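## Task

Remove the orange microphone from its stand and set it down on an empty area of the table, where it must come to rest without contacting any other object. At the end its stand must still be upright on the table, and the stand must never tilt far while the microphone is touching it. Releasing the orange microphone while it is moving quickly, or letting it drop or slide downward by more than a few centimetres in total, may count as failure. If the result only holds because the robot is still supporting things at the end, it is not done.

## Robot and tools

Robot: two six-joint arms, left_arm and right_arm, each with a two-finger parallel gripper and a wrist camera. Base of left_arm sits at (-0.039, +0.302, 0) m, right_arm at (+0.021, -0.236, 0) m. The scene frame has its origin on the tabletop between the arms, +z up, +x out across the table, and left_arm on the +y side. The names left and right do not refer to image sides. Cameras: cam_head_left, cam_head_right (fixed, above and behind), cam_left_wrist, cam_right_wrist; all 896x504 pixels.

Gripper axes: fingers point along the gripper's +z, and they close and open along its y axis. The reported end-effector point lies midway between the finger pads, roughly 1 cm short of the tips.

The 14-number row (used by execute_actions and move): one flat list covering both arms, left_arm first: dx, dy, dz, rx, ry, rz, opening, then the same seven for right_arm. All values lie in [-1, 1]. The first six of each arm are an offset, not a pose: a displacement expressed in that gripper's own axes, counted from the gripper pose printed in the latest result that showed it (before any such result in a scene, or for a second or later call in a single reply, counted from where the gripper actually is when the command begins). Scale: 1.0 equals 0.6 m for dx, dy, dz and 180 degrees for rotation; rx, ry, rz form one rotation vector. Opening is absolute, not an offset: +1 fully open (0.093 m gap), -1 closed. Because offsets are counted from a fixed reference, all zeros does not mean hold still; it sends the arm back to that reference. To keep one arm parked, give it the offset back to its desired pose in the first call of a reply and zeros afterwards, always with the opening it should keep.

execute_actions(actions, pictures): actions is a list holding one item or none. Empty list: nothing new sent, state and pictures returned. An action item has rows (1 to 15 rows of 14 numbers) and steps (8 to 15, default 15; each step is 1/30 s). Each row applies for one step, every row measured from the same reference; the final row repeats if rows are fewer than steps. A wait item has only steps (up to 300), counted from the previous result, so thinking time is included. pictures true forces images. The result is read 8 steps before an action finishes; those last steps run while you compose the next reply, and the simulation keeps running while you think.

move(target, speed): target is one 14-number row as above. Each gripper travels in a straight line toward its target, both ending together, over 0.5 to 10 s (cut off at 10 s). speed is the path top speed in m/s, 0.002 to 0.5, default 0.25; rotation up to twice that in rad/s. Openings are sent at the start. Paths ignore obstacles and the other arm; grippers may lag, drift or overshoot speed near full reach. Faster contact hits harder; a target set deeper past contact pushes harder. The result adds a move: line with the ending (done, off_target, moving, held, fault), any limits (paced = pose clipped; held = some steps blocked, after which the arm may jump quickly) and each gripper's distance from target. If only one arm is named, the other finished.

wait(seconds): 0 to 10 s, no new command. zoom_image(camera, region): region [x0, y0, x1, y1] in pixels of that camera's latest image, at most 504x504. read_manual(section): licence texts only. finished_scene(scene): ends scene 1 or 2 permanently, grades it and gives the next task.

Control limits: each step the commanded pose is clamped to within 70 mm and 16 degrees of the measured one; position wins over orientation. After an action the arm continues only to its last clamped pose, so long reaches need several commands; check the printed pose. Joint friction can leave the gripper up to about 31 mm short, and smaller commands may do nothing.

Result lines: the state line gives each gripper's position (m) and quat_wxyz in the scene frame; printed positions get less accurate at long reach. "Hand target" shows the pose the controller is driving toward. "pose unreachable" means a clearance check altered or blocked the named arm; HELD marks steps not sent. grip_measured is the finger motor on the opening scale: pads meet near -0.94, each mm of object width adds about 0.0208, per-gripper offset up to 0.02. Commanding below the width reading squeezes harder (force limit roughly 50 to 62 N per pad); keep sending the closing value to keep holding. Joint positions end with gripper gap in metres. Torque readings include offsets and noise. MOTOR HOT appears from 75 °C; at 90 °C the arm is halted for 10 s; at 100 °C it goes limp and falls (OVER-TEMPERATURE FAULT). Avoid long heavy holds.

Avoid: arms striking or pressing each other, knocking anything off the table, tipping a stand while its microphone touches it, releasing a moving microphone, dropping it from height, and slams or hard shoves. Loose objects may occasionally be nudged by outside pushes.

Each tool is called after "Call:" by a JSON object that holds its "name" and its "arguments".

## Session

Call:
{"name": "execute_actions", "arguments": {"actions": []}}

Scene clock: 0.00 s of 4800.00 s.
left_arm: end_effector_position=(+0.4892, -0.0374, +0.3780) grip_measured=+0.998 end_effector_quat_wxyz=(+0.443, -0.286, +0.709, -0.468) | right_arm: end_effector_position=(+0.4509, -0.2743, +0.3414) grip_measured=+1.000 end_effector_quat_wxyz=(+0.397, +0.367, +0.590, +0.600)
Joint positions: left_arm=[-0.482  2.09   2.158 -0.243 -0.19  -1.229  0.093] | right_arm=[-0.305  1.4    0.993  0.457 -0.805  1.579  0.093]
Joint velocities: left_arm=[-0.007  0.002 -0.017  0.007  0.007 -0.007 -0.001] | right_arm=[ 0.002 -0.007  0.002 -0.037 -0.051 -0.007  0.   ]
Joint torques (N m, as the arm reports them, + toward a larger angle): no reading
Hand target (left_arm): +0.489, -0.037, +0.378; +0.443, -0.286, +0.709, -0.468
Hand target (right_arm): +0.451, -0.274, +0.341; +0.397, +0.367, +0.590, +0.600
camera_calibration (this result's frames):
cam_left_wrist: T_world_to_cam=[[0.00402664, -0.392001, 0.919956, -0.367181], [-0.778331, -0.578825, -0.243236, 0.495169], [0.627842, -0.71505, -0.307437, -0.139767], [0, 0, 0, 1]] pos_world=[0.474635, 0.0427408, 0.415263]
cam_right_wrist: T_world_to_cam=[[0.0384704, -0.012528, -0.999181, 0.31994], [-0.748083, 0.662566, -0.0371101, 0.574404], [0.662489, 0.748899, 0.0161172, -0.0160889], [0, 0, 0, 1]] pos_world=[0.428053, -0.364524, 0.341253]

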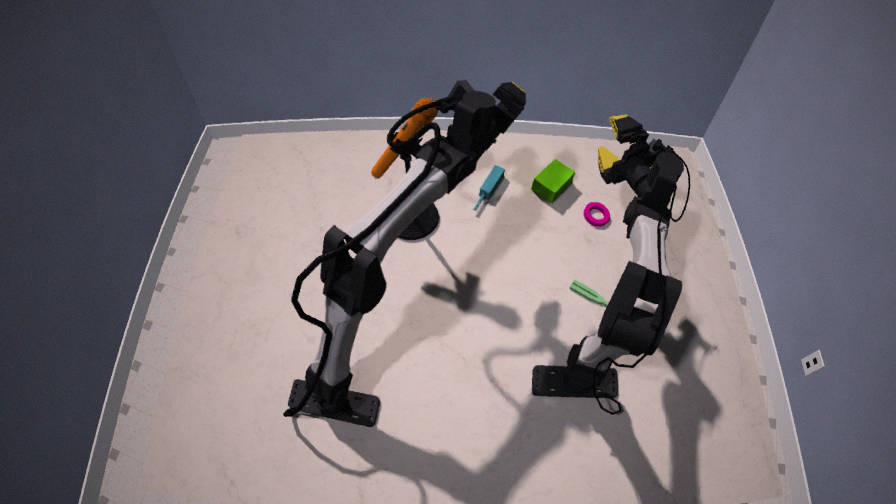

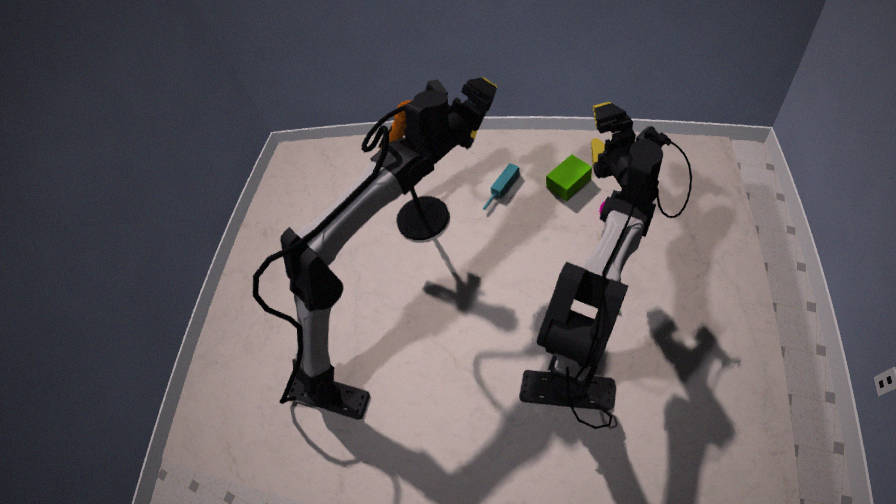

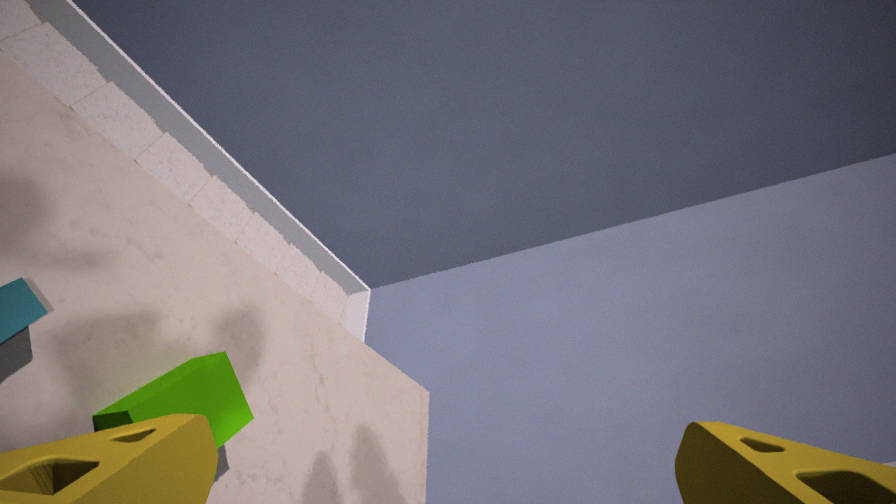

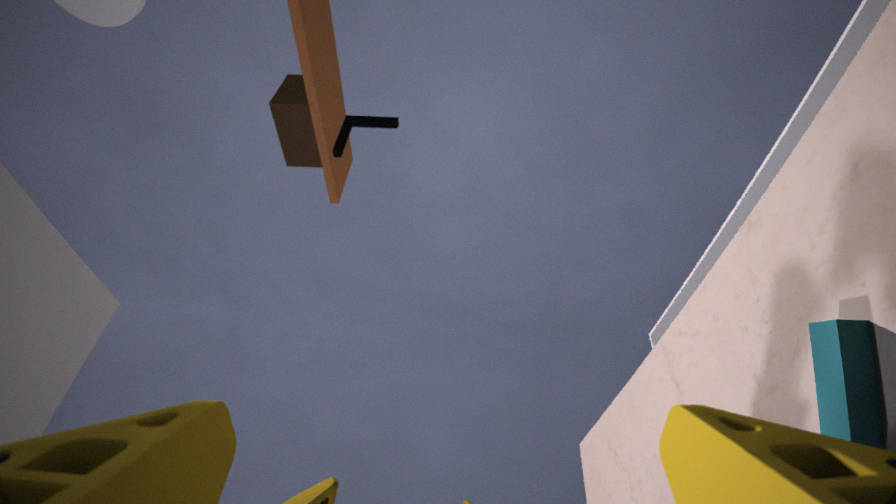

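Call:
{"name": "zoom_image", "arguments": {"camera": "cam_head_left", "region": [340, 70, 540, 260]}}

Call:
{"name": "zoom_image", "arguments": {"camera": "cam_head_right", "region": [330, 70, 530, 260]}}

Region (340, 70, 540, 260) of cam_head_left's 896x504 image, scaled by 2.520, with more detail than that image has; it fills the top 479 rows of this view, and the rest is white.

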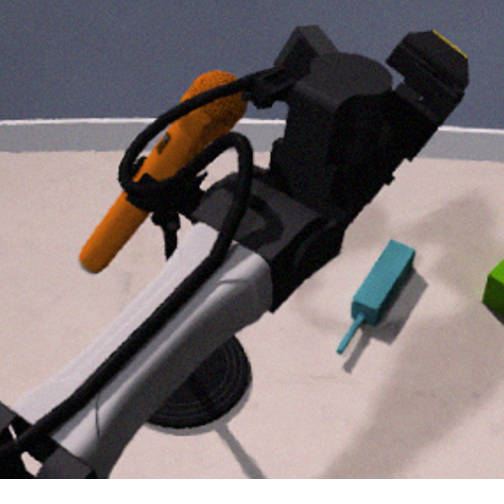

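Region (330, 70, 530, 260) of cam_head_right's 896x504 image, scaled by 2.520, with more detail than that image has; it fills the top 479 rows of this view, and the rest is white.

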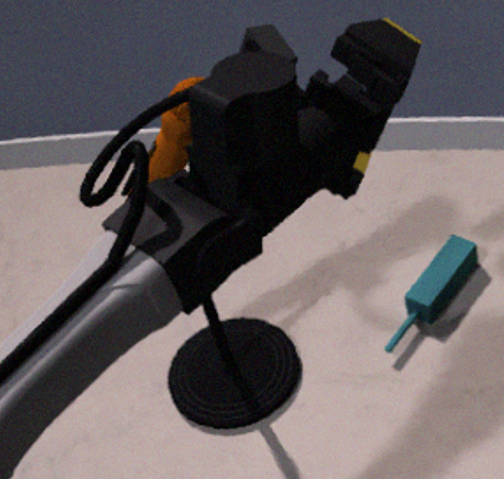

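Call:
{"name": "move", "arguments": {"target": [0.1377,0.0333,-0.3954,0,0,0.39,1, 0.1053,-0.0492,-0.011,-0.095,0.105,-0.361,1], "speed": 0.45}}

Scene clock: 10.43 s of 4800.00 s.
left_arm: end_effector_position=(+0.2437, +0.0010, +0.3813) grip_measured=+0.998 end_effector_quat_wxyz=(+0.636, +0.161, +0.741, -0.142) | right_arm: end_effector_position=(+0.4212, -0.2246, +0.3123) grip_measured=+1.000 end_effector_quat_wxyz=(+0.610, -0.155, +0.655, +0.418)
Joint positions: left_arm=[-0.913  1.288  1.26  -0.155 -0.61  -0.111  0.093] | right_arm=[-0.305  1.516  0.871  0.902 -1.197  0.608  0.093]
Joint velocities: left_arm=[-0.007 -0.017 -0.002 -0.007 -0.022 -0.007 -0.001] | right_arm=[ 0.007 -0.007 -0.017 -0.007  0.022 -0.022  0.   ]
Joint torques (N m, as the arm reports them, + toward a larger angle): left_arm=[-0.41 -5.87  6.8   1.66 -0.14  0.1 ] | right_arm=[ 0.78 -6.49  6.89  1.28  0.01 -0.1 ]
Hand target (left_arm): +0.241, +0.002, +0.370; +0.630, +0.172, +0.746, -0.129
Hand target (right_arm): +0.420, -0.220, +0.310; +0.605, -0.162, +0.656, +0.421
Off the commanded pose (left_arm): 0.012 m, 2 deg.
Off the commanded pose (right_arm): 0.005 m, 1 deg.
Kept back: nothing.
After step 90, 5.33 s passed at rest.
move: off_target (left_arm)
camera_calibration (this result's frames):
cam_left_wrist: T_world_to_cam=[[-0.411249, -0.911388, 0.0157071, 0.0923142], [-0.507028, 0.2144, -0.834839, 0.485847], [0.757494, -0.351291, -0.550271, 0.103422], [0, 0, 0, 1]] pos_world=[0.205961, 0.0162992, 0.461064]
cam_right_wrist: T_world_to_cam=[[0.709551, -0.60637, -0.358962, -0.323392], [-0.462616, -0.0165982, -0.886403, 0.510583], [0.53153, 0.79501, -0.292294, 0.128635], [0, 0, 0, 1]] pos_world=[0.397294, -0.289886, 0.374096]

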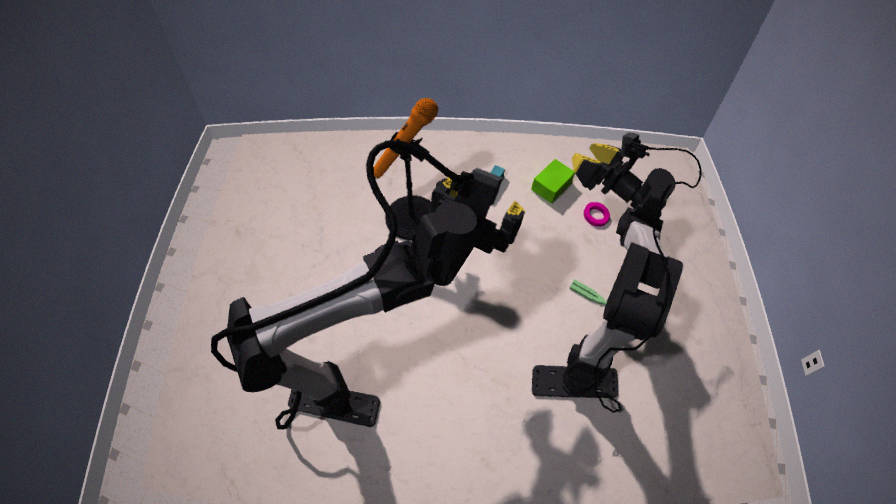

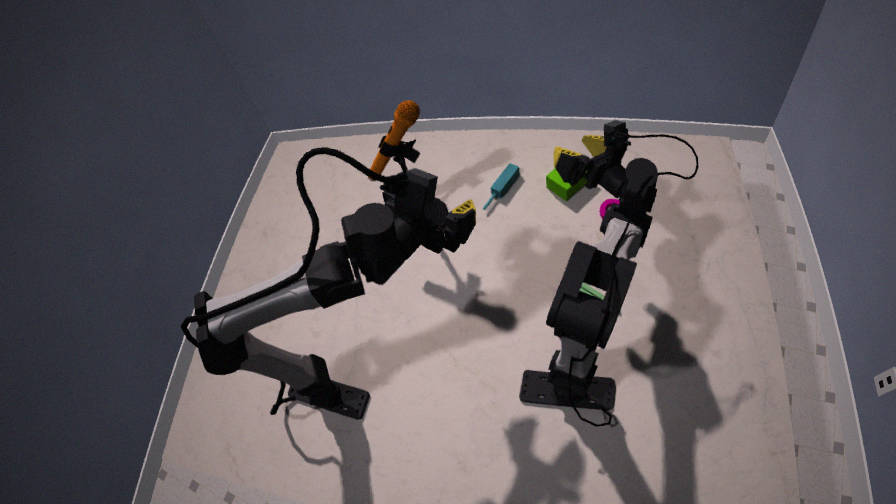

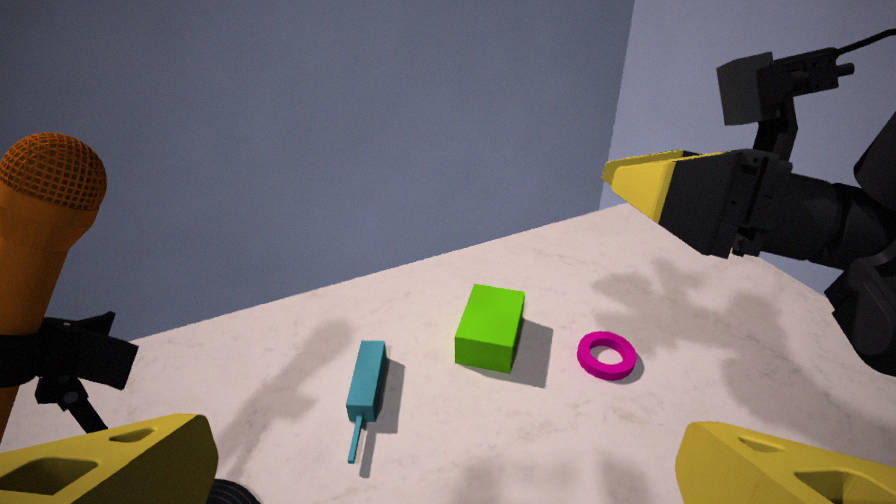

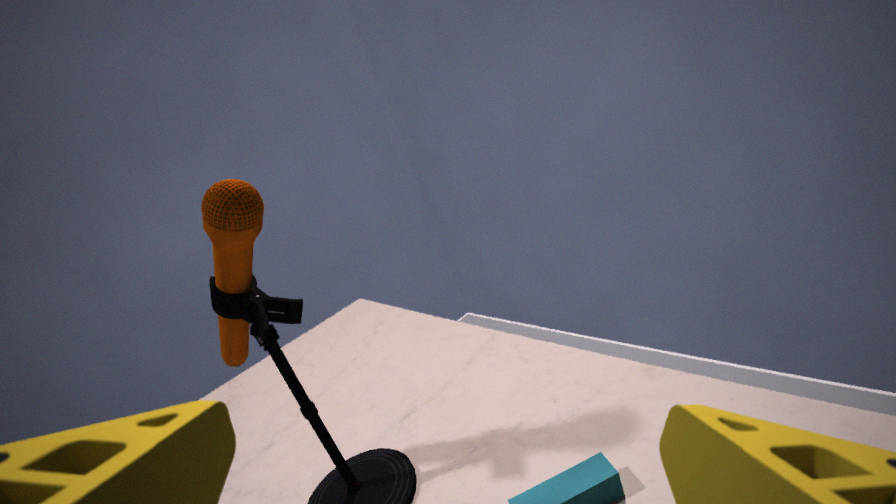

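Call:
{"name": "zoom_image", "arguments": {"camera": "cam_right_wrist", "region": [160, 170, 370, 380]}}

Call:
{"name": "zoom_image", "arguments": {"camera": "cam_head_right", "region": [350, 90, 450, 190]}}

Call:
{"name": "zoom_image", "arguments": {"camera": "cam_head_left", "region": [355, 90, 455, 190]}}

Call:
{"name": "zoom_image", "arguments": {"camera": "cam_left_wrist", "region": [0, 120, 320, 440]}}

Region (160, 170, 370, 380) of cam_right_wrist's 896x504 image, scaled by 2.400, with more detail than that image has.

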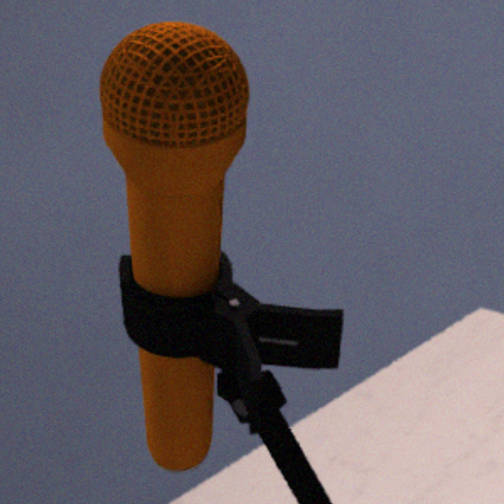

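Region (350, 90, 450, 190) of cam_head_right's 896x504 image, scaled by 5.040, with more detail than that image has.

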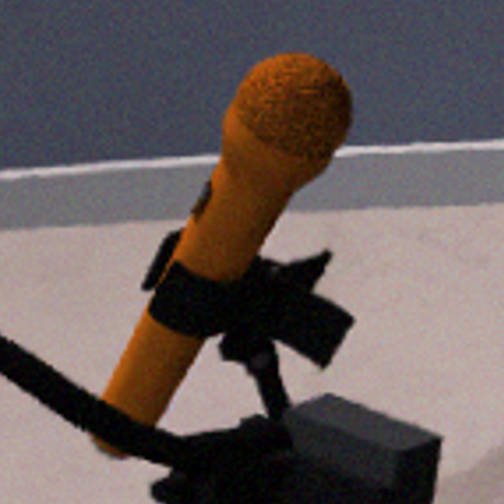

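Region (355, 90, 455, 190) of cam_head_left's 896x504 image, scaled by 5.040, with more detail than that image has.

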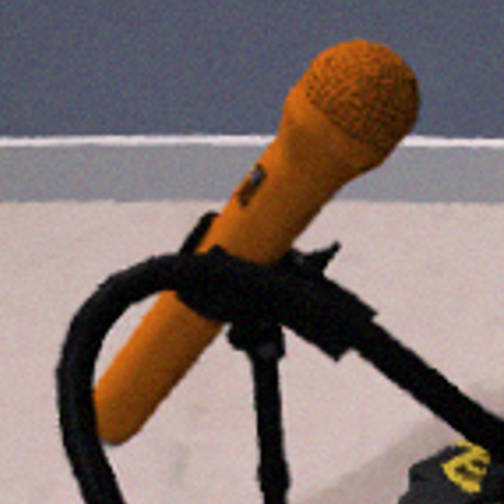

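Region (0, 120, 320, 440) of cam_left_wrist's 896x504 image, scaled by 1.575, with more detail than that image has.

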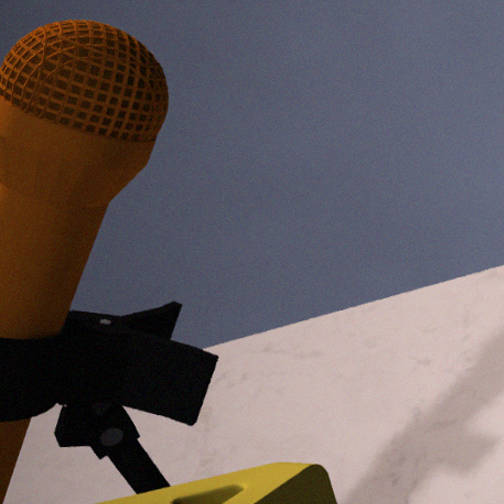

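Call:
{"name": "move", "arguments": {"target": [0.004,0.3932,0.1177,0.0428,0.1324,0.1297,1, 0.2125,0.1823,0.4063,-0.2521,0.049,-0.06,1], "speed": 0.35}}

Scene clock: 20.97 s of 4800.00 s.
left_arm: end_effector_position=(+0.4050, +0.1845, +0.3738) grip_measured=+0.998 end_effector_quat_wxyz=(+0.480, +0.370, +0.795, -0.015) | right_arm: end_effector_position=(+0.4803, +0.0609, +0.2501) grip_measured=+1.000 end_effector_quat_wxyz=(+0.482, -0.465, +0.480, +0.567)
Joint positions: left_arm=[-0.028  1.66   1.957 -0.886  0.252  0.569  0.093] | right_arm=[ 0.338  2.303  1.601  1.191 -1.341  0.575  0.093]
Joint velocities: left_arm=[ 0.012  0.002  0.002 -0.051 -0.037  0.022 -0.   ] | right_arm=[-0.007 -0.007  0.012 -0.037 -0.007 -0.007  0.   ]
Joint torques (N m, as the arm reports them, + toward a larger angle): left_arm=[ 0.4  -6.59 10.31  1.5   0.28  0.12] | right_arm=[  0.   -13.16   8.19   1.18   0.12   0.06]
Hand target (left_arm): +0.407, +0.184, +0.372; +0.475, +0.375, +0.796, -0.017
Hand target (right_arm): +0.481, +0.060, +0.255; +0.486, -0.471, +0.473, +0.564
Off the commanded pose (left_arm): 0.007 m, 1 deg.
Off the commanded pose (right_arm): 0.006 m, 1 deg.
Kept back: nothing.
After step 90, 5.50 s passed at rest.
move: done
camera_calibration (this result's frames):
cam_left_wrist: T_world_to_cam=[[-0.593634, -0.735688, -0.326132, 0.495231], [-0.564526, 0.669525, -0.482748, 0.329666], [0.573506, -0.102465, -0.812768, 0.168334], [0, 0, 0, 1]] pos_world=[0.38355, 0.160864, 0.457473]
cam_right_wrist: T_world_to_cam=[[0.992752, 0.0694144, -0.0981043, -0.45694], [-0.072025, -0.309821, -0.948063, 0.333235], [-0.0962039, 0.948258, -0.302576, 0.146805], [0, 0, 0, 1]] pos_world=[0.491753, -0.00424777, 0.315519]

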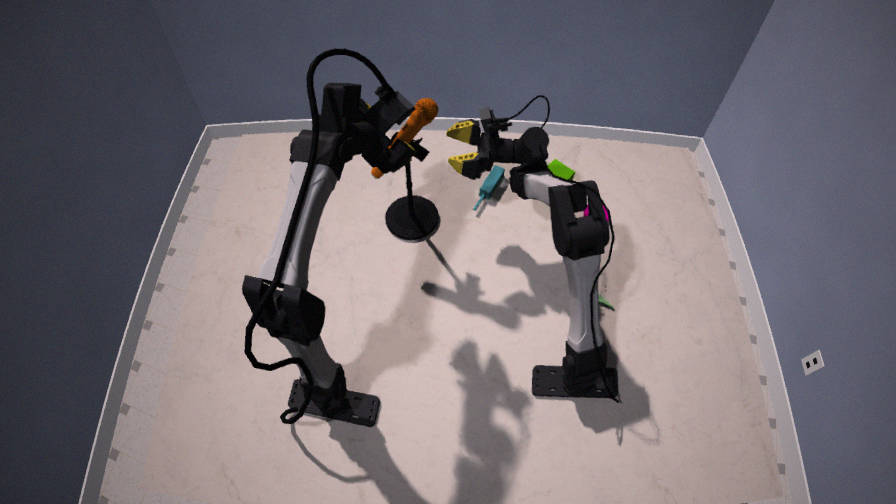

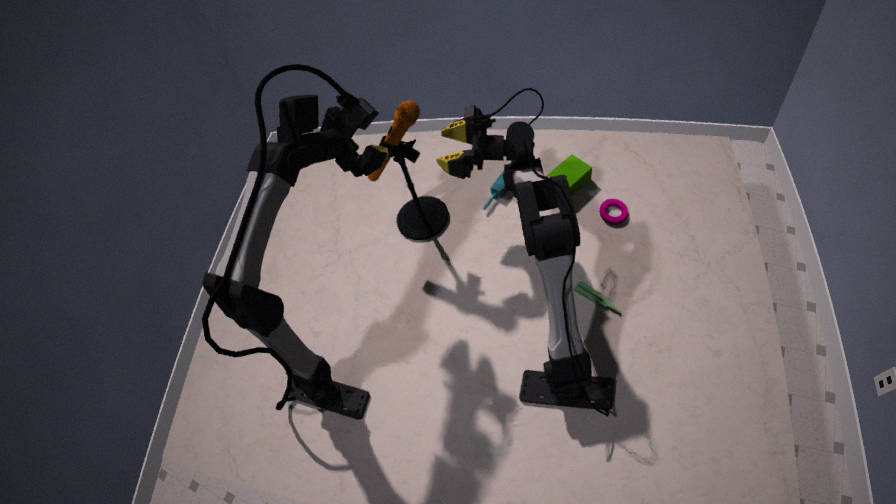

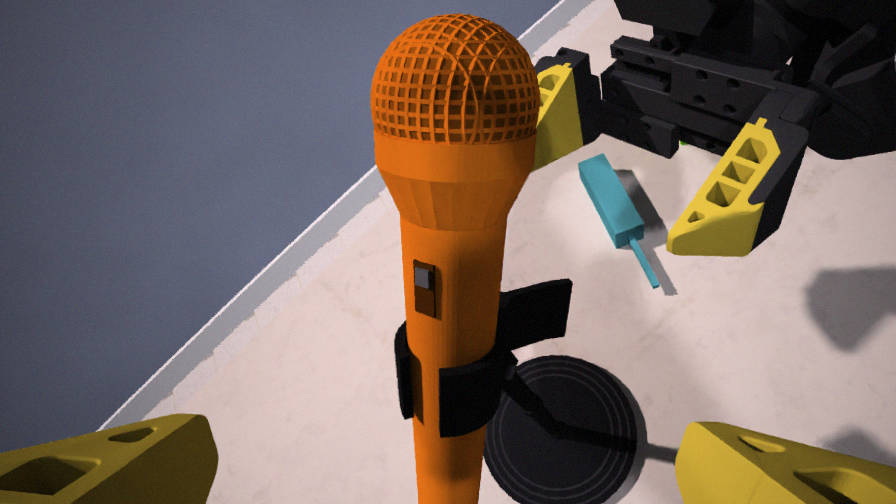

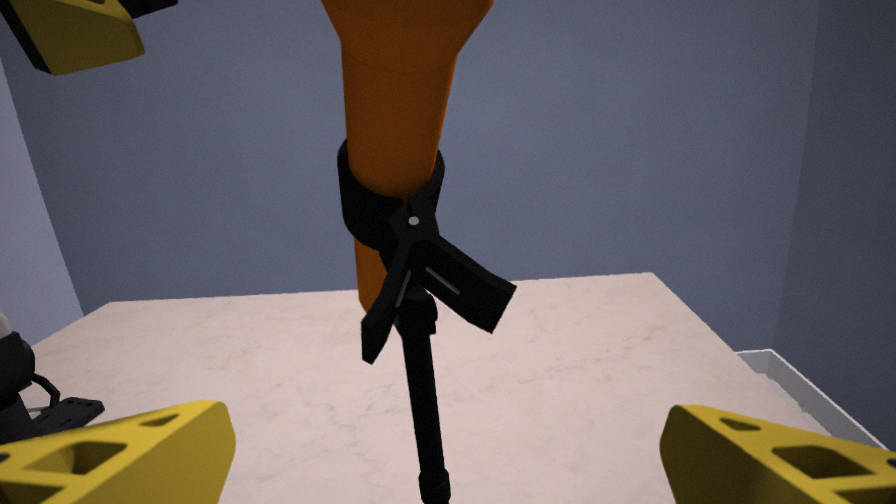

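Call:
{"name": "zoom_image", "arguments": {"camera": "cam_right_wrist", "region": [320, 130, 560, 390]}}

Region (320, 130, 560, 390) of cam_right_wrist's 896x504 image, scaled by 1.938, with more detail than that image has; it fills the left 465 columns of this view, and the rest is white.

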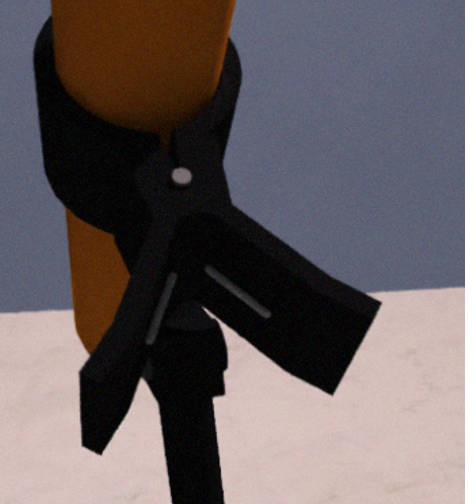

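Call:
{"name": "move", "arguments": {"target": [0.002,-0.0035,0.147,0,0,0,0.4, -0.0035,0.0058,0.1165,-0.05,0.0165,0.0015,0.7], "speed": 0.15}}

Scene clock: 26.53 s of 4800.00 s.
left_arm: end_effector_position=(+0.4676, +0.1528, +0.3201) grip_measured=+0.402 end_effector_quat_wxyz=(+0.475, +0.373, +0.797, -0.017) | right_arm: end_effector_position=(+0.4733, +0.1283, +0.2565) grip_measured=+0.703 end_effector_quat_wxyz=(-0.428, +0.508, -0.454, -0.594)
Joint positions: left_arm=[-0.08   1.848  1.957 -0.704  0.213  0.543  0.064] | right_arm=[ 0.458  2.42   1.887  0.936 -1.385  0.502  0.079]
Joint velocities: left_arm=[ 0.007  0.007  0.007  0.066  0.007 -0.022 -0.001] | right_arm=[-0.017  0.012  0.002 -0.11  -0.007 -0.051  0.   ]
Joint torques (N m, as the arm reports them, + toward a larger angle): left_arm=[ -0.33 -10.12   9.84   1.72   0.06  -0.1 ] | right_arm=[  0.3  -14.71   8.57   1.02   0.1   -0.09]
Hand target (left_arm): +0.469, +0.150, +0.324; +0.480, +0.370, +0.795, -0.015
Hand target (right_arm): +0.473, +0.130, +0.260; -0.430, +0.514, -0.447, -0.592
Off the commanded pose (left_arm): 0.006 m, 1 deg.
Off the commanded pose (right_arm): 0.004 m, 1 deg.
Kept back: nothing.
After step 90, 1.30 s passed at rest.
move: done
camera_calibration (this result's frames):
cam_left_wrist: T_world_to_cam=[[-0.601222, -0.731457, -0.32172, 0.493066], [-0.566073, 0.67403, -0.4746, 0.357792], [0.563998, -0.103223, -0.819299, 0.0922331], [0, 0, 0, 1]] pos_world=[0.446959, 0.129014, 0.404004]
cam_right_wrist: T_world_to_cam=[[0.970631, 0.216131, -0.10565, -0.460486], [-0.0238697, -0.350471, -0.936269, 0.339049], [-0.239384, 0.911294, -0.33502, 0.164985], [0, 0, 0, 1]] pos_world=[0.49455, 0.0680021, 0.324064]

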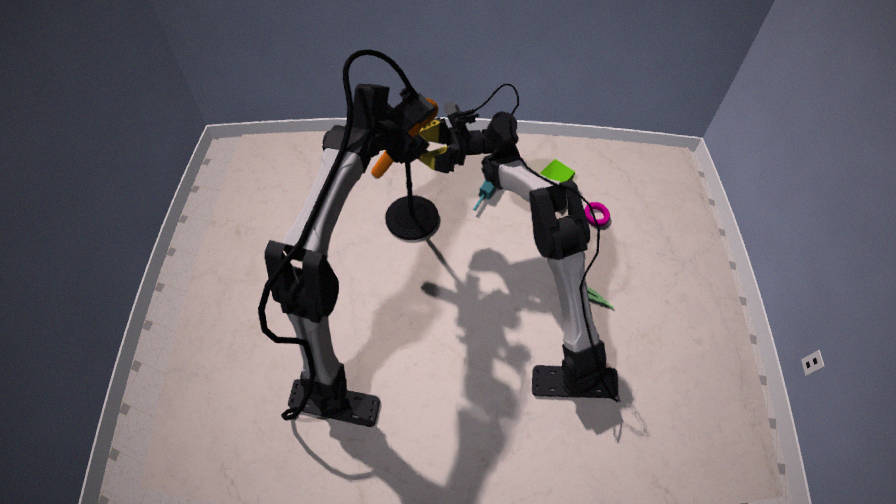

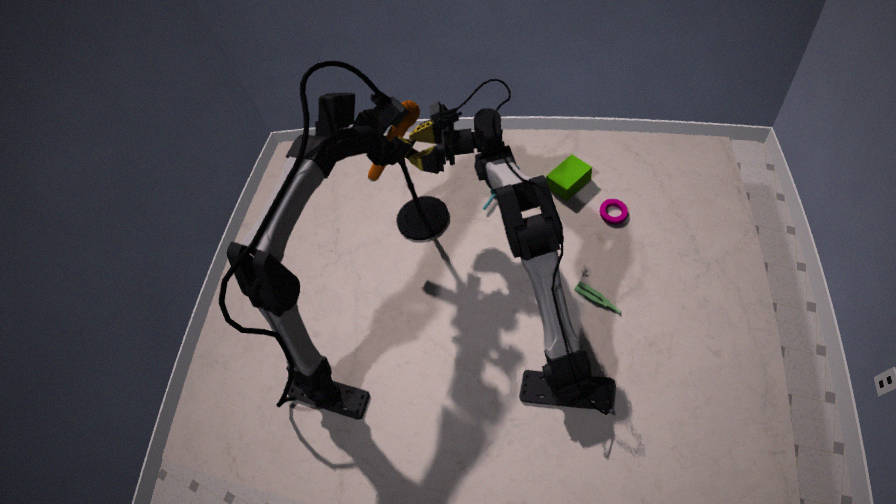

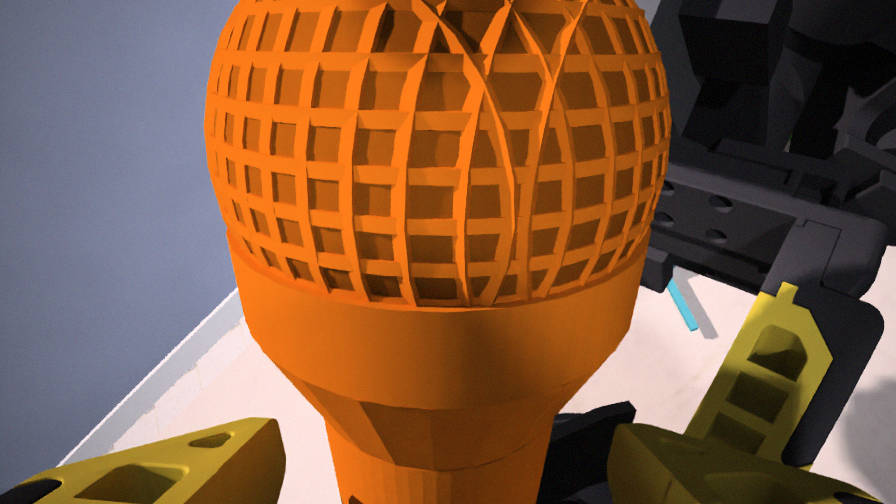

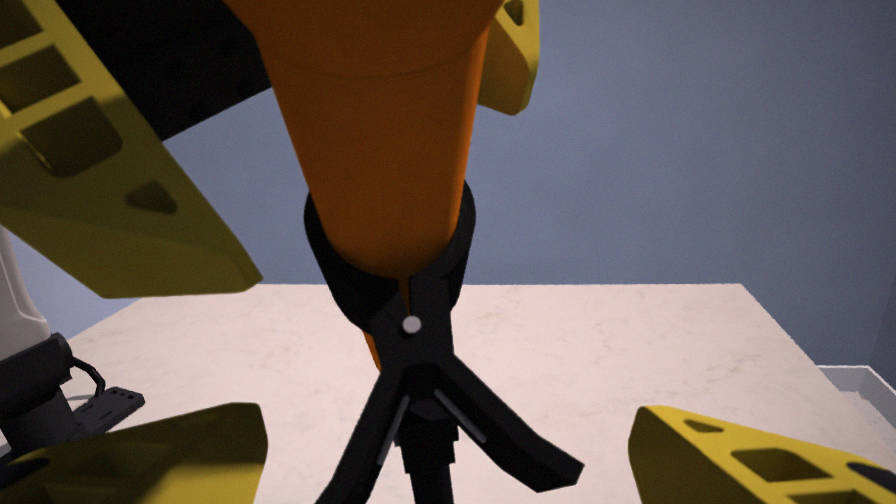

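Call:
{"name": "execute_actions", "arguments": {"actions": [{"rows":[[-0.016,0.003,0,0,0,0,0.36, -0.004,0,0.003,0,0,0,0.66],[-0.021,0.003,0,0,0,0,0.32, -0.004,0,0.003,0,0,0,0.62],[-0.021,0.003,0,0,0,0,0.28, -0.004,0,0.003,0,0,0,0.58],[-0.021,0.003,0,0,0,0,0.24, -0.004,0,0.003,0,0,0,0.54],[-0.016,0.003,0,0,0,0,0.2, -0.004,0,0.003,0,0,0,0.5],[-0.012,0.003,0,0,0,0,0.16, -0.004,0,0.003,0,0,0,0.46],[-0.012,0.003,0,0,0,0,0.12, -0.004,0,0.003,0,0,0,0.42],[-0.012,0.003,0,0,0,0,0.08, -0.004,0,0.003,0,0,0,0.38],[-0.012,0.003,0,0,0,0,0.04, -0.004,0,0.003,0,0,0,0.34],[-0.012,0.003,0,0,0,0,0.0, -0.004,0,0.003,0,0,0,0.3],[-0.012,0.003,0,0,0,0,-0.04, -0.004,0,0.003,0,0,0,0.26],[-0.012,0.003,0,0,0,0,-0.08, -0.004,0,0.003,0,0,0,0.22]],"steps":12}]}}

Call:
{"name": "execute_actions", "arguments": {"actions": [{"steps":14}], "pictures": true}}

Scene clock: 30.27 s of 4800.00 s.
left_arm: end_effector_position=(+0.4718, +0.1519, +0.3292) grip_measured=+0.260 end_effector_quat_wxyz=(+0.481, +0.372, +0.794, -0.016) | right_arm: end_effector_position=(+0.4735, +0.1283, +0.2558) grip_measured=+0.561 end_effector_quat_wxyz=(-0.428, +0.508, -0.455, -0.594)
Joint positions: left_arm=[-0.08   1.87   2.013 -0.723  0.212  0.543  0.058] | right_arm=[ 0.458  2.42   1.887  0.93  -1.385  0.497  0.072]
Joint velocities: left_arm=[-0.002  0.071  0.31  -0.081 -0.037 -0.022 -0.038] | right_arm=[-0.002 -0.022  0.002  0.022 -0.022  0.037 -0.039]
Joint torques (N m, as the arm reports them, + toward a larger angle): left_arm=[-0.76 -9.57 10.47  1.45  0.04 -0.08] | right_arm=[  0.32 -14.94   7.57   1.01   0.21  -0.06]
Steps of this call (steps 1 to 90: nothing new was sent; then 0.60 s passed at rest; steps 91 to 94: the first 4 steps of this action). Readings (end_effector_position):
91: left_arm (+0.4676, +0.1528, +0.3209) | right_arm (+0.4735, +0.1283, +0.2559)
92: left_arm (+0.4688, +0.1525, +0.3230) | right_arm (+0.4735, +0.1283, +0.2559)
94: the state above

Scene clock: 30.73 s of 4800.00 s.
left_arm: end_effector_position=(+0.4717, +0.1518, +0.3311) grip_measured=-0.078 end_effector_quat_wxyz=(+0.483, +0.372, +0.793, -0.016) | right_arm: end_effector_position=(+0.4735, +0.1283, +0.2558) grip_measured=+0.223 end_effector_quat_wxyz=(-0.427, +0.508, -0.455, -0.594)
Joint positions: left_arm=[-0.08   1.87   2.018 -0.726  0.213  0.543  0.041] | right_arm=[ 0.458  2.42   1.887  0.929 -1.385  0.497  0.056]
Joint velocities: left_arm=[-0.002 -0.017 -0.017  0.007 -0.007  0.007  0.   ] | right_arm=[-0.002 -0.007 -0.012  0.051 -0.022  0.007 -0.   ]
Joint torques (N m, as the arm reports them, + toward a larger angle): left_arm=[ -0.17 -10.19   8.8    1.57   0.1   -0.05] | right_arm=[  0.32 -14.83   7.54   1.04   0.22   0.02]
Hand target (left_arm): +0.471, +0.150, +0.326; +0.475, +0.373, +0.797, -0.017
Hand target (right_arm): +0.473, +0.130, +0.259; -0.428, +0.508, -0.454, -0.594
Off the commanded pose (left_arm): 0.005 m, 1 deg.
Off the commanded pose (right_arm): 0.004 m, 0 deg.
Kept back: nothing.
Steps of this call (steps 1 to 8: the last 8 steps of your previous action; steps 9 to 14: nothing new was sent). Readings (end_effector_position):
1: left_arm (+0.4722, +0.1518, +0.3310) | right_arm (+0.4735, +0.1283, +0.2558)
2: left_arm (+0.4721, +0.1518, +0.3316) | right_arm (+0.4735, +0.1283, +0.2558)
4: left_arm (+0.4720, +0.1519, +0.3315) | right_arm (+0.4735, +0.1283, +0.2558)
8: left_arm (+0.4718, +0.1518, +0.3312) | right_arm (+0.4735, +0.1283, +0.2558)
14: the state above
camera_calibration (this result's frames):
cam_left_wrist: T_world_to_cam=[[-0.595917, -0.732759, -0.328553, 0.498299], [-0.558034, 0.672068, -0.486746, 0.366494], [0.577478, -0.106716, -0.809402, 0.0896783], [0, 0, 0, 1]] pos_world=[0.449674, 0.128394, 0.414693]
cam_right_wrist: T_world_to_cam=[[0.970468, 0.215981, -0.107441, -0.460201], [-0.025254, -0.351979, -0.935667, 0.339168], [-0.239903, 0.910748, -0.33613, 0.16533], [0, 0, 0, 1]] pos_world=[0.494839, 0.0682009, 0.323477]

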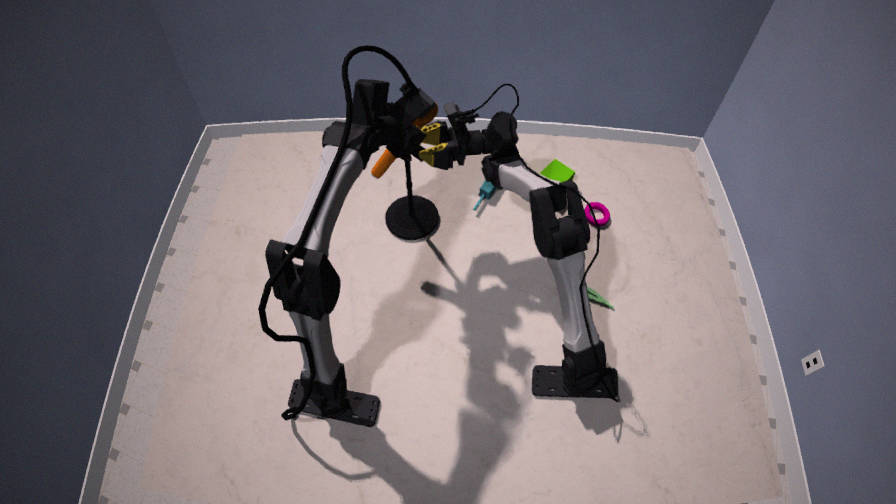

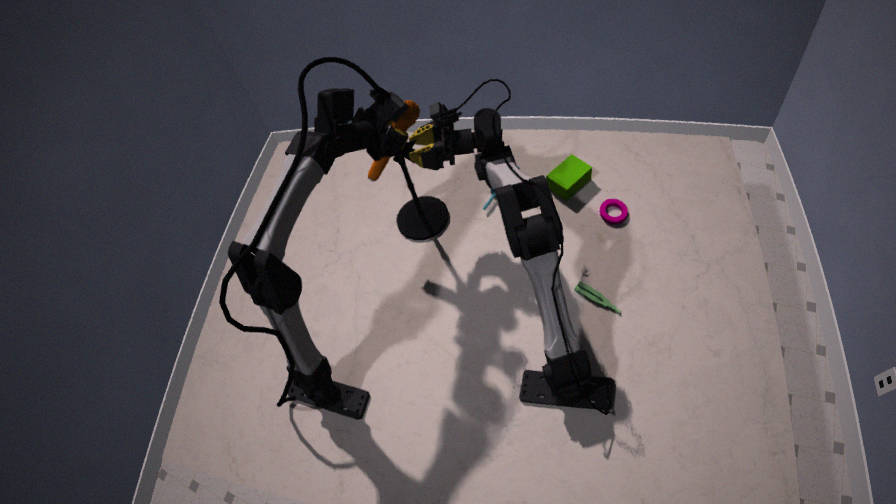

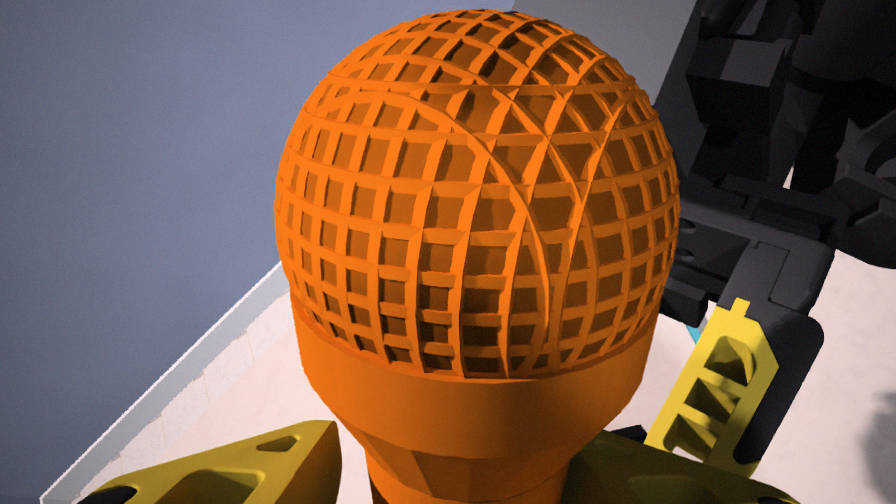

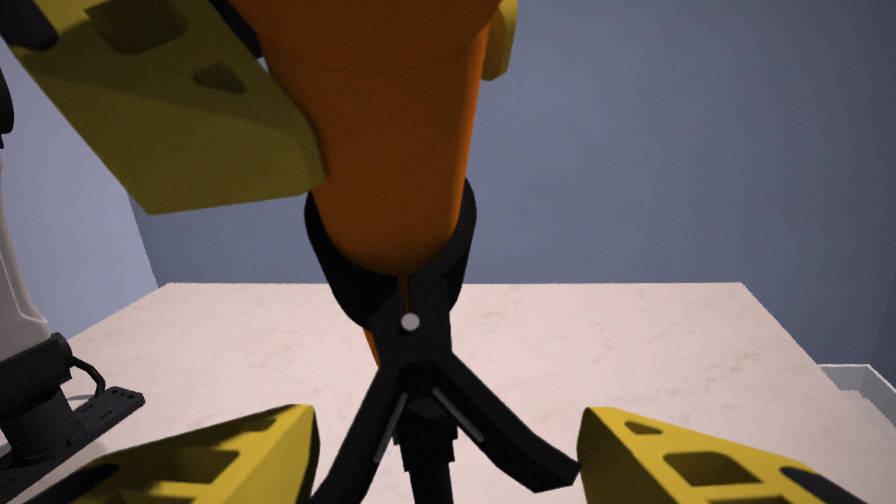

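Call:
{"name": "execute_actions", "arguments": {"actions": [{"rows":[[0.008,-0.004,0.003,0.002,0.0037,0,0.05, -0.004,0,0.003,0,0,0,0.22],[0.012,-0.0063,0.004,0.002,0.0037,0,0.05, -0.004,0,0.003,0,0,0,0.22],[0.016,-0.0085,0.005,0.002,0.0037,0,0.05, -0.004,0,0.003,0,0,0,0.22],[0.016,-0.0085,0.005,0.002,0.0037,0,0.05, -0.004,0,0.003,0,0,0,0.22],[0.0125,-0.0066,0.004,0.002,0.0037,0,0.05, -0.004,0,0.003,0,0,0,0.22]],"steps":15}]}}

Scene clock: 31.97 s of 4800.00 s.
left_arm: end_effector_position=(+0.4707, +0.1520, +0.3285) grip_measured=+0.048 end_effector_quat_wxyz=(+0.482, +0.372, +0.793, -0.016) | right_arm: end_effector_position=(+0.4737, +0.1284, +0.2554) grip_measured=+0.223 end_effector_quat_wxyz=(-0.426, +0.507, -0.456, -0.595)
Joint positions: left_arm=[-0.08   1.862  1.998 -0.715  0.213  0.543  0.048] | right_arm=[ 0.458  2.42   1.887  0.925 -1.385  0.497  0.056]
Joint velocities: left_arm=[-0.007 -0.017 -0.007 -0.066  0.051  0.022  0.001] | right_arm=[-0.012 -0.002  0.002 -0.095 -0.051  0.022 -0.   ]
Joint torques (N m, as the arm reports them, + toward a larger angle): left_arm=[  0.13 -10.96   6.7    1.7    0.14   0.06] | right_arm=[  0.51 -14.91   7.62   1.04   0.16  -0.06]
Steps of this call (steps 1 to 30: nothing new was sent; steps 31 to 37: the first 7 steps of this action). Readings (end_effector_position):
31: left_arm (+0.4717, +0.1518, +0.3311) | right_arm (+0.4735, +0.1284, +0.2558)
32: left_arm (+0.4717, +0.1518, +0.3311) | right_arm (+0.4735, +0.1284, +0.2557)
34: left_arm (+0.4712, +0.1519, +0.3297) | right_arm (+0.4736, +0.1284, +0.2555)
37: the state above

Call:
{"name": "execute_actions", "arguments": {"actions": [{"rows":[[0.014,-0.0075,0.005,0.002,0.003,0,0.05, -0.002,0,0.002,0,0,0,0.22],[0.017,-0.009,0.006,0.002,0.003,0,0.05, -0.002,0,0.002,0,0,0,0.22],[0.017,-0.009,0.006,0.002,0.003,0,0.05, -0.002,0,0.002,0,0,0,0.22],[0.017,-0.009,0.006,0.002,0.003,0,0.05, -0.002,0,0.002,0,0,0,0.22],[0.017,-0.009,0.006,0.002,0.003,0,0.05, -0.002,0,0.002,0,0,0,0.22],[0.017,-0.009,0.006,0.002,0.003,0,0.05, -0.002,0,0.002,0,0,0,0.22],[0.012,-0.0065,0.005,0.002,0.003,0,0.0, -0.002,0,0.002,0,0,0,0.22],[0.008,-0.004,0.004,0.002,0.003,0,-0.05, -0.002,0,0.002,0,0,0,0.22]],"steps":15}], "pictures": true}}

Scene clock: 32.83 s of 4800.00 s.
left_arm: end_effector_position=(+0.4692, +0.1524, +0.3208) grip_measured=+0.018 end_effector_quat_wxyz=(+0.478, +0.372, +0.795, -0.017) | right_arm: end_effector_position=(+0.4737, +0.1284, +0.2552) grip_measured=+0.223 end_effector_quat_wxyz=(-0.426, +0.506, -0.457, -0.595)
Joint positions: left_arm=[-0.08   1.851  1.958 -0.696  0.213  0.543  0.046] | right_arm=[ 0.458  2.42   1.887  0.923 -1.385  0.497  0.056]
Joint velocities: left_arm=[-0.007 -0.012  0.012 -0.066  0.022  0.007 -0.034] | right_arm=[-0.002  0.002 -0.002 -0.022  0.007 -0.037 -0.001]
Joint torques (N m, as the arm reports them, + toward a larger angle): left_arm=[  0.29 -10.5    8.58   1.66   0.18   0.05] | right_arm=[  0.38 -14.71   7.3    1.01   0.2   -0.06]
Off your previous action's commanded pose (left_arm): 0.007 m, 1 deg at its last step (step 8 of this call).
Off your previous action's commanded pose (right_arm): 0.003 m, 0 deg at its last step (step 8 of this call).
Steps of this call (steps 1 to 8: the last 8 steps of your previous action; steps 9 to 19: nothing new was sent; steps 20 to 26: the first 7 steps of this action). Readings (end_effector_position):
20: left_arm (+0.4712, +0.1519, +0.3286) | right_arm (+0.4737, +0.1284, +0.2552)
21: left_arm (+0.4707, +0.1520, +0.3277) | right_arm (+0.4737, +0.1284, +0.2552)
23: left_arm (+0.4694, +0.1523, +0.3239) | right_arm (+0.4737, +0.1284, +0.2552)
26: the state above
camera_calibration (this result's frames):
cam_left_wrist: T_world_to_cam=[[-0.599319, -0.732004, -0.324017, 0.493874], [-0.563071, 0.673186, -0.479344, 0.359558], [0.569005, -0.104836, -0.815624, 0.0885109], [0, 0, 0, 1]] pos_world=[0.448082, 0.128747, 0.404567]
cam_right_wrist: T_world_to_cam=[[0.969844, 0.215726, -0.113421, -0.458651], [-0.0305374, -0.35414, -0.934694, 0.341185], [-0.241804, 0.909971, -0.336873, 0.166291], [0, 0, 0, 1]] pos_world=[0.495449, 0.0684504, 0.322901]

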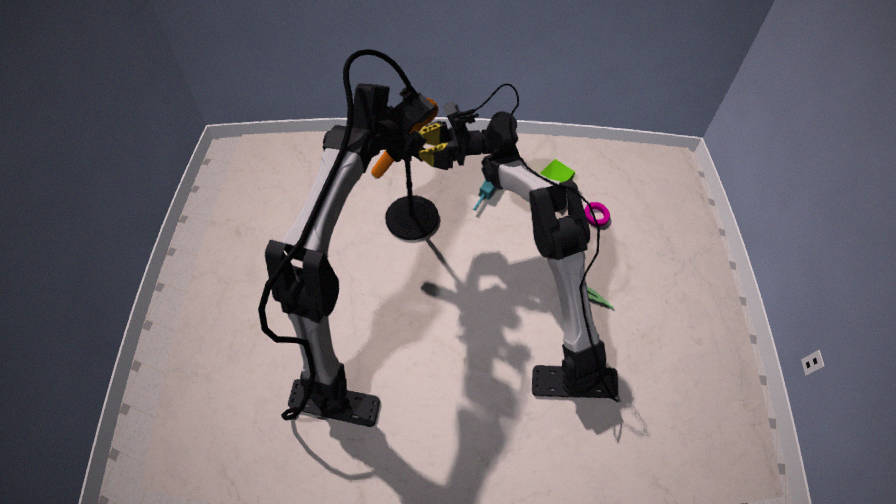

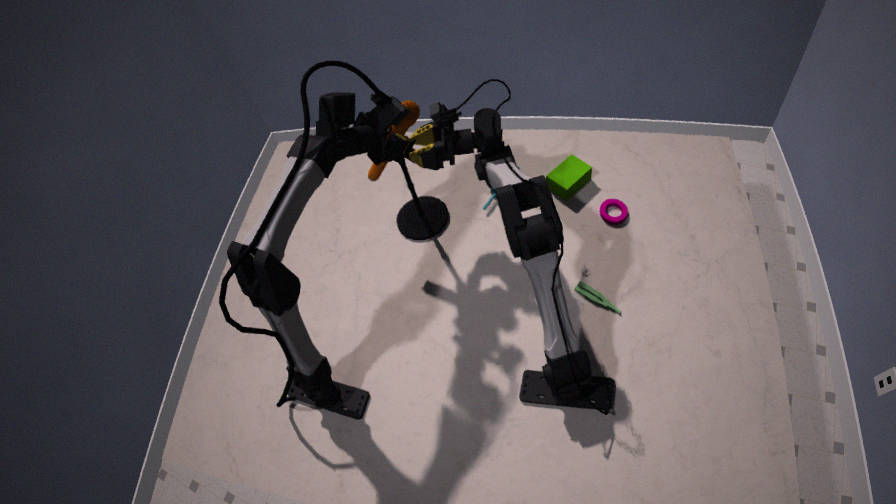

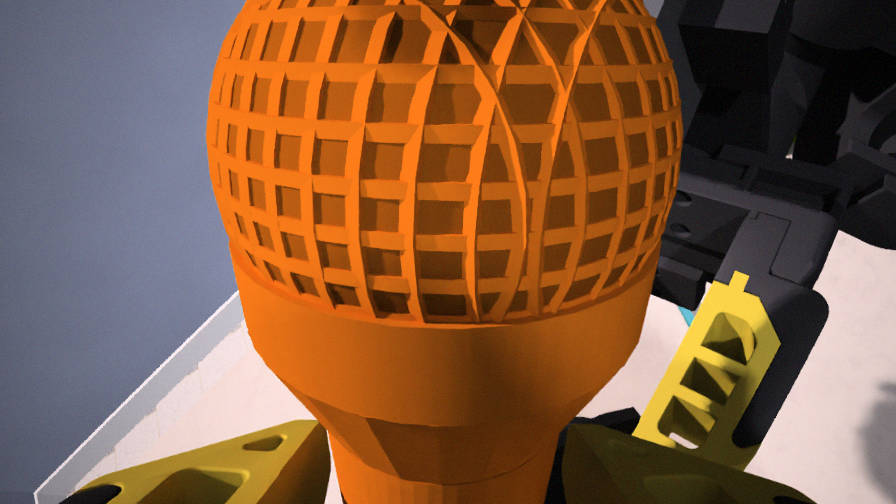

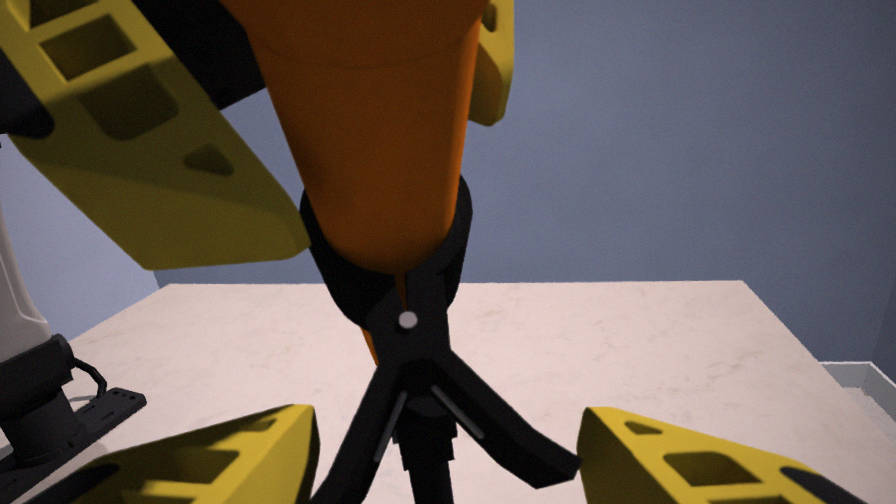

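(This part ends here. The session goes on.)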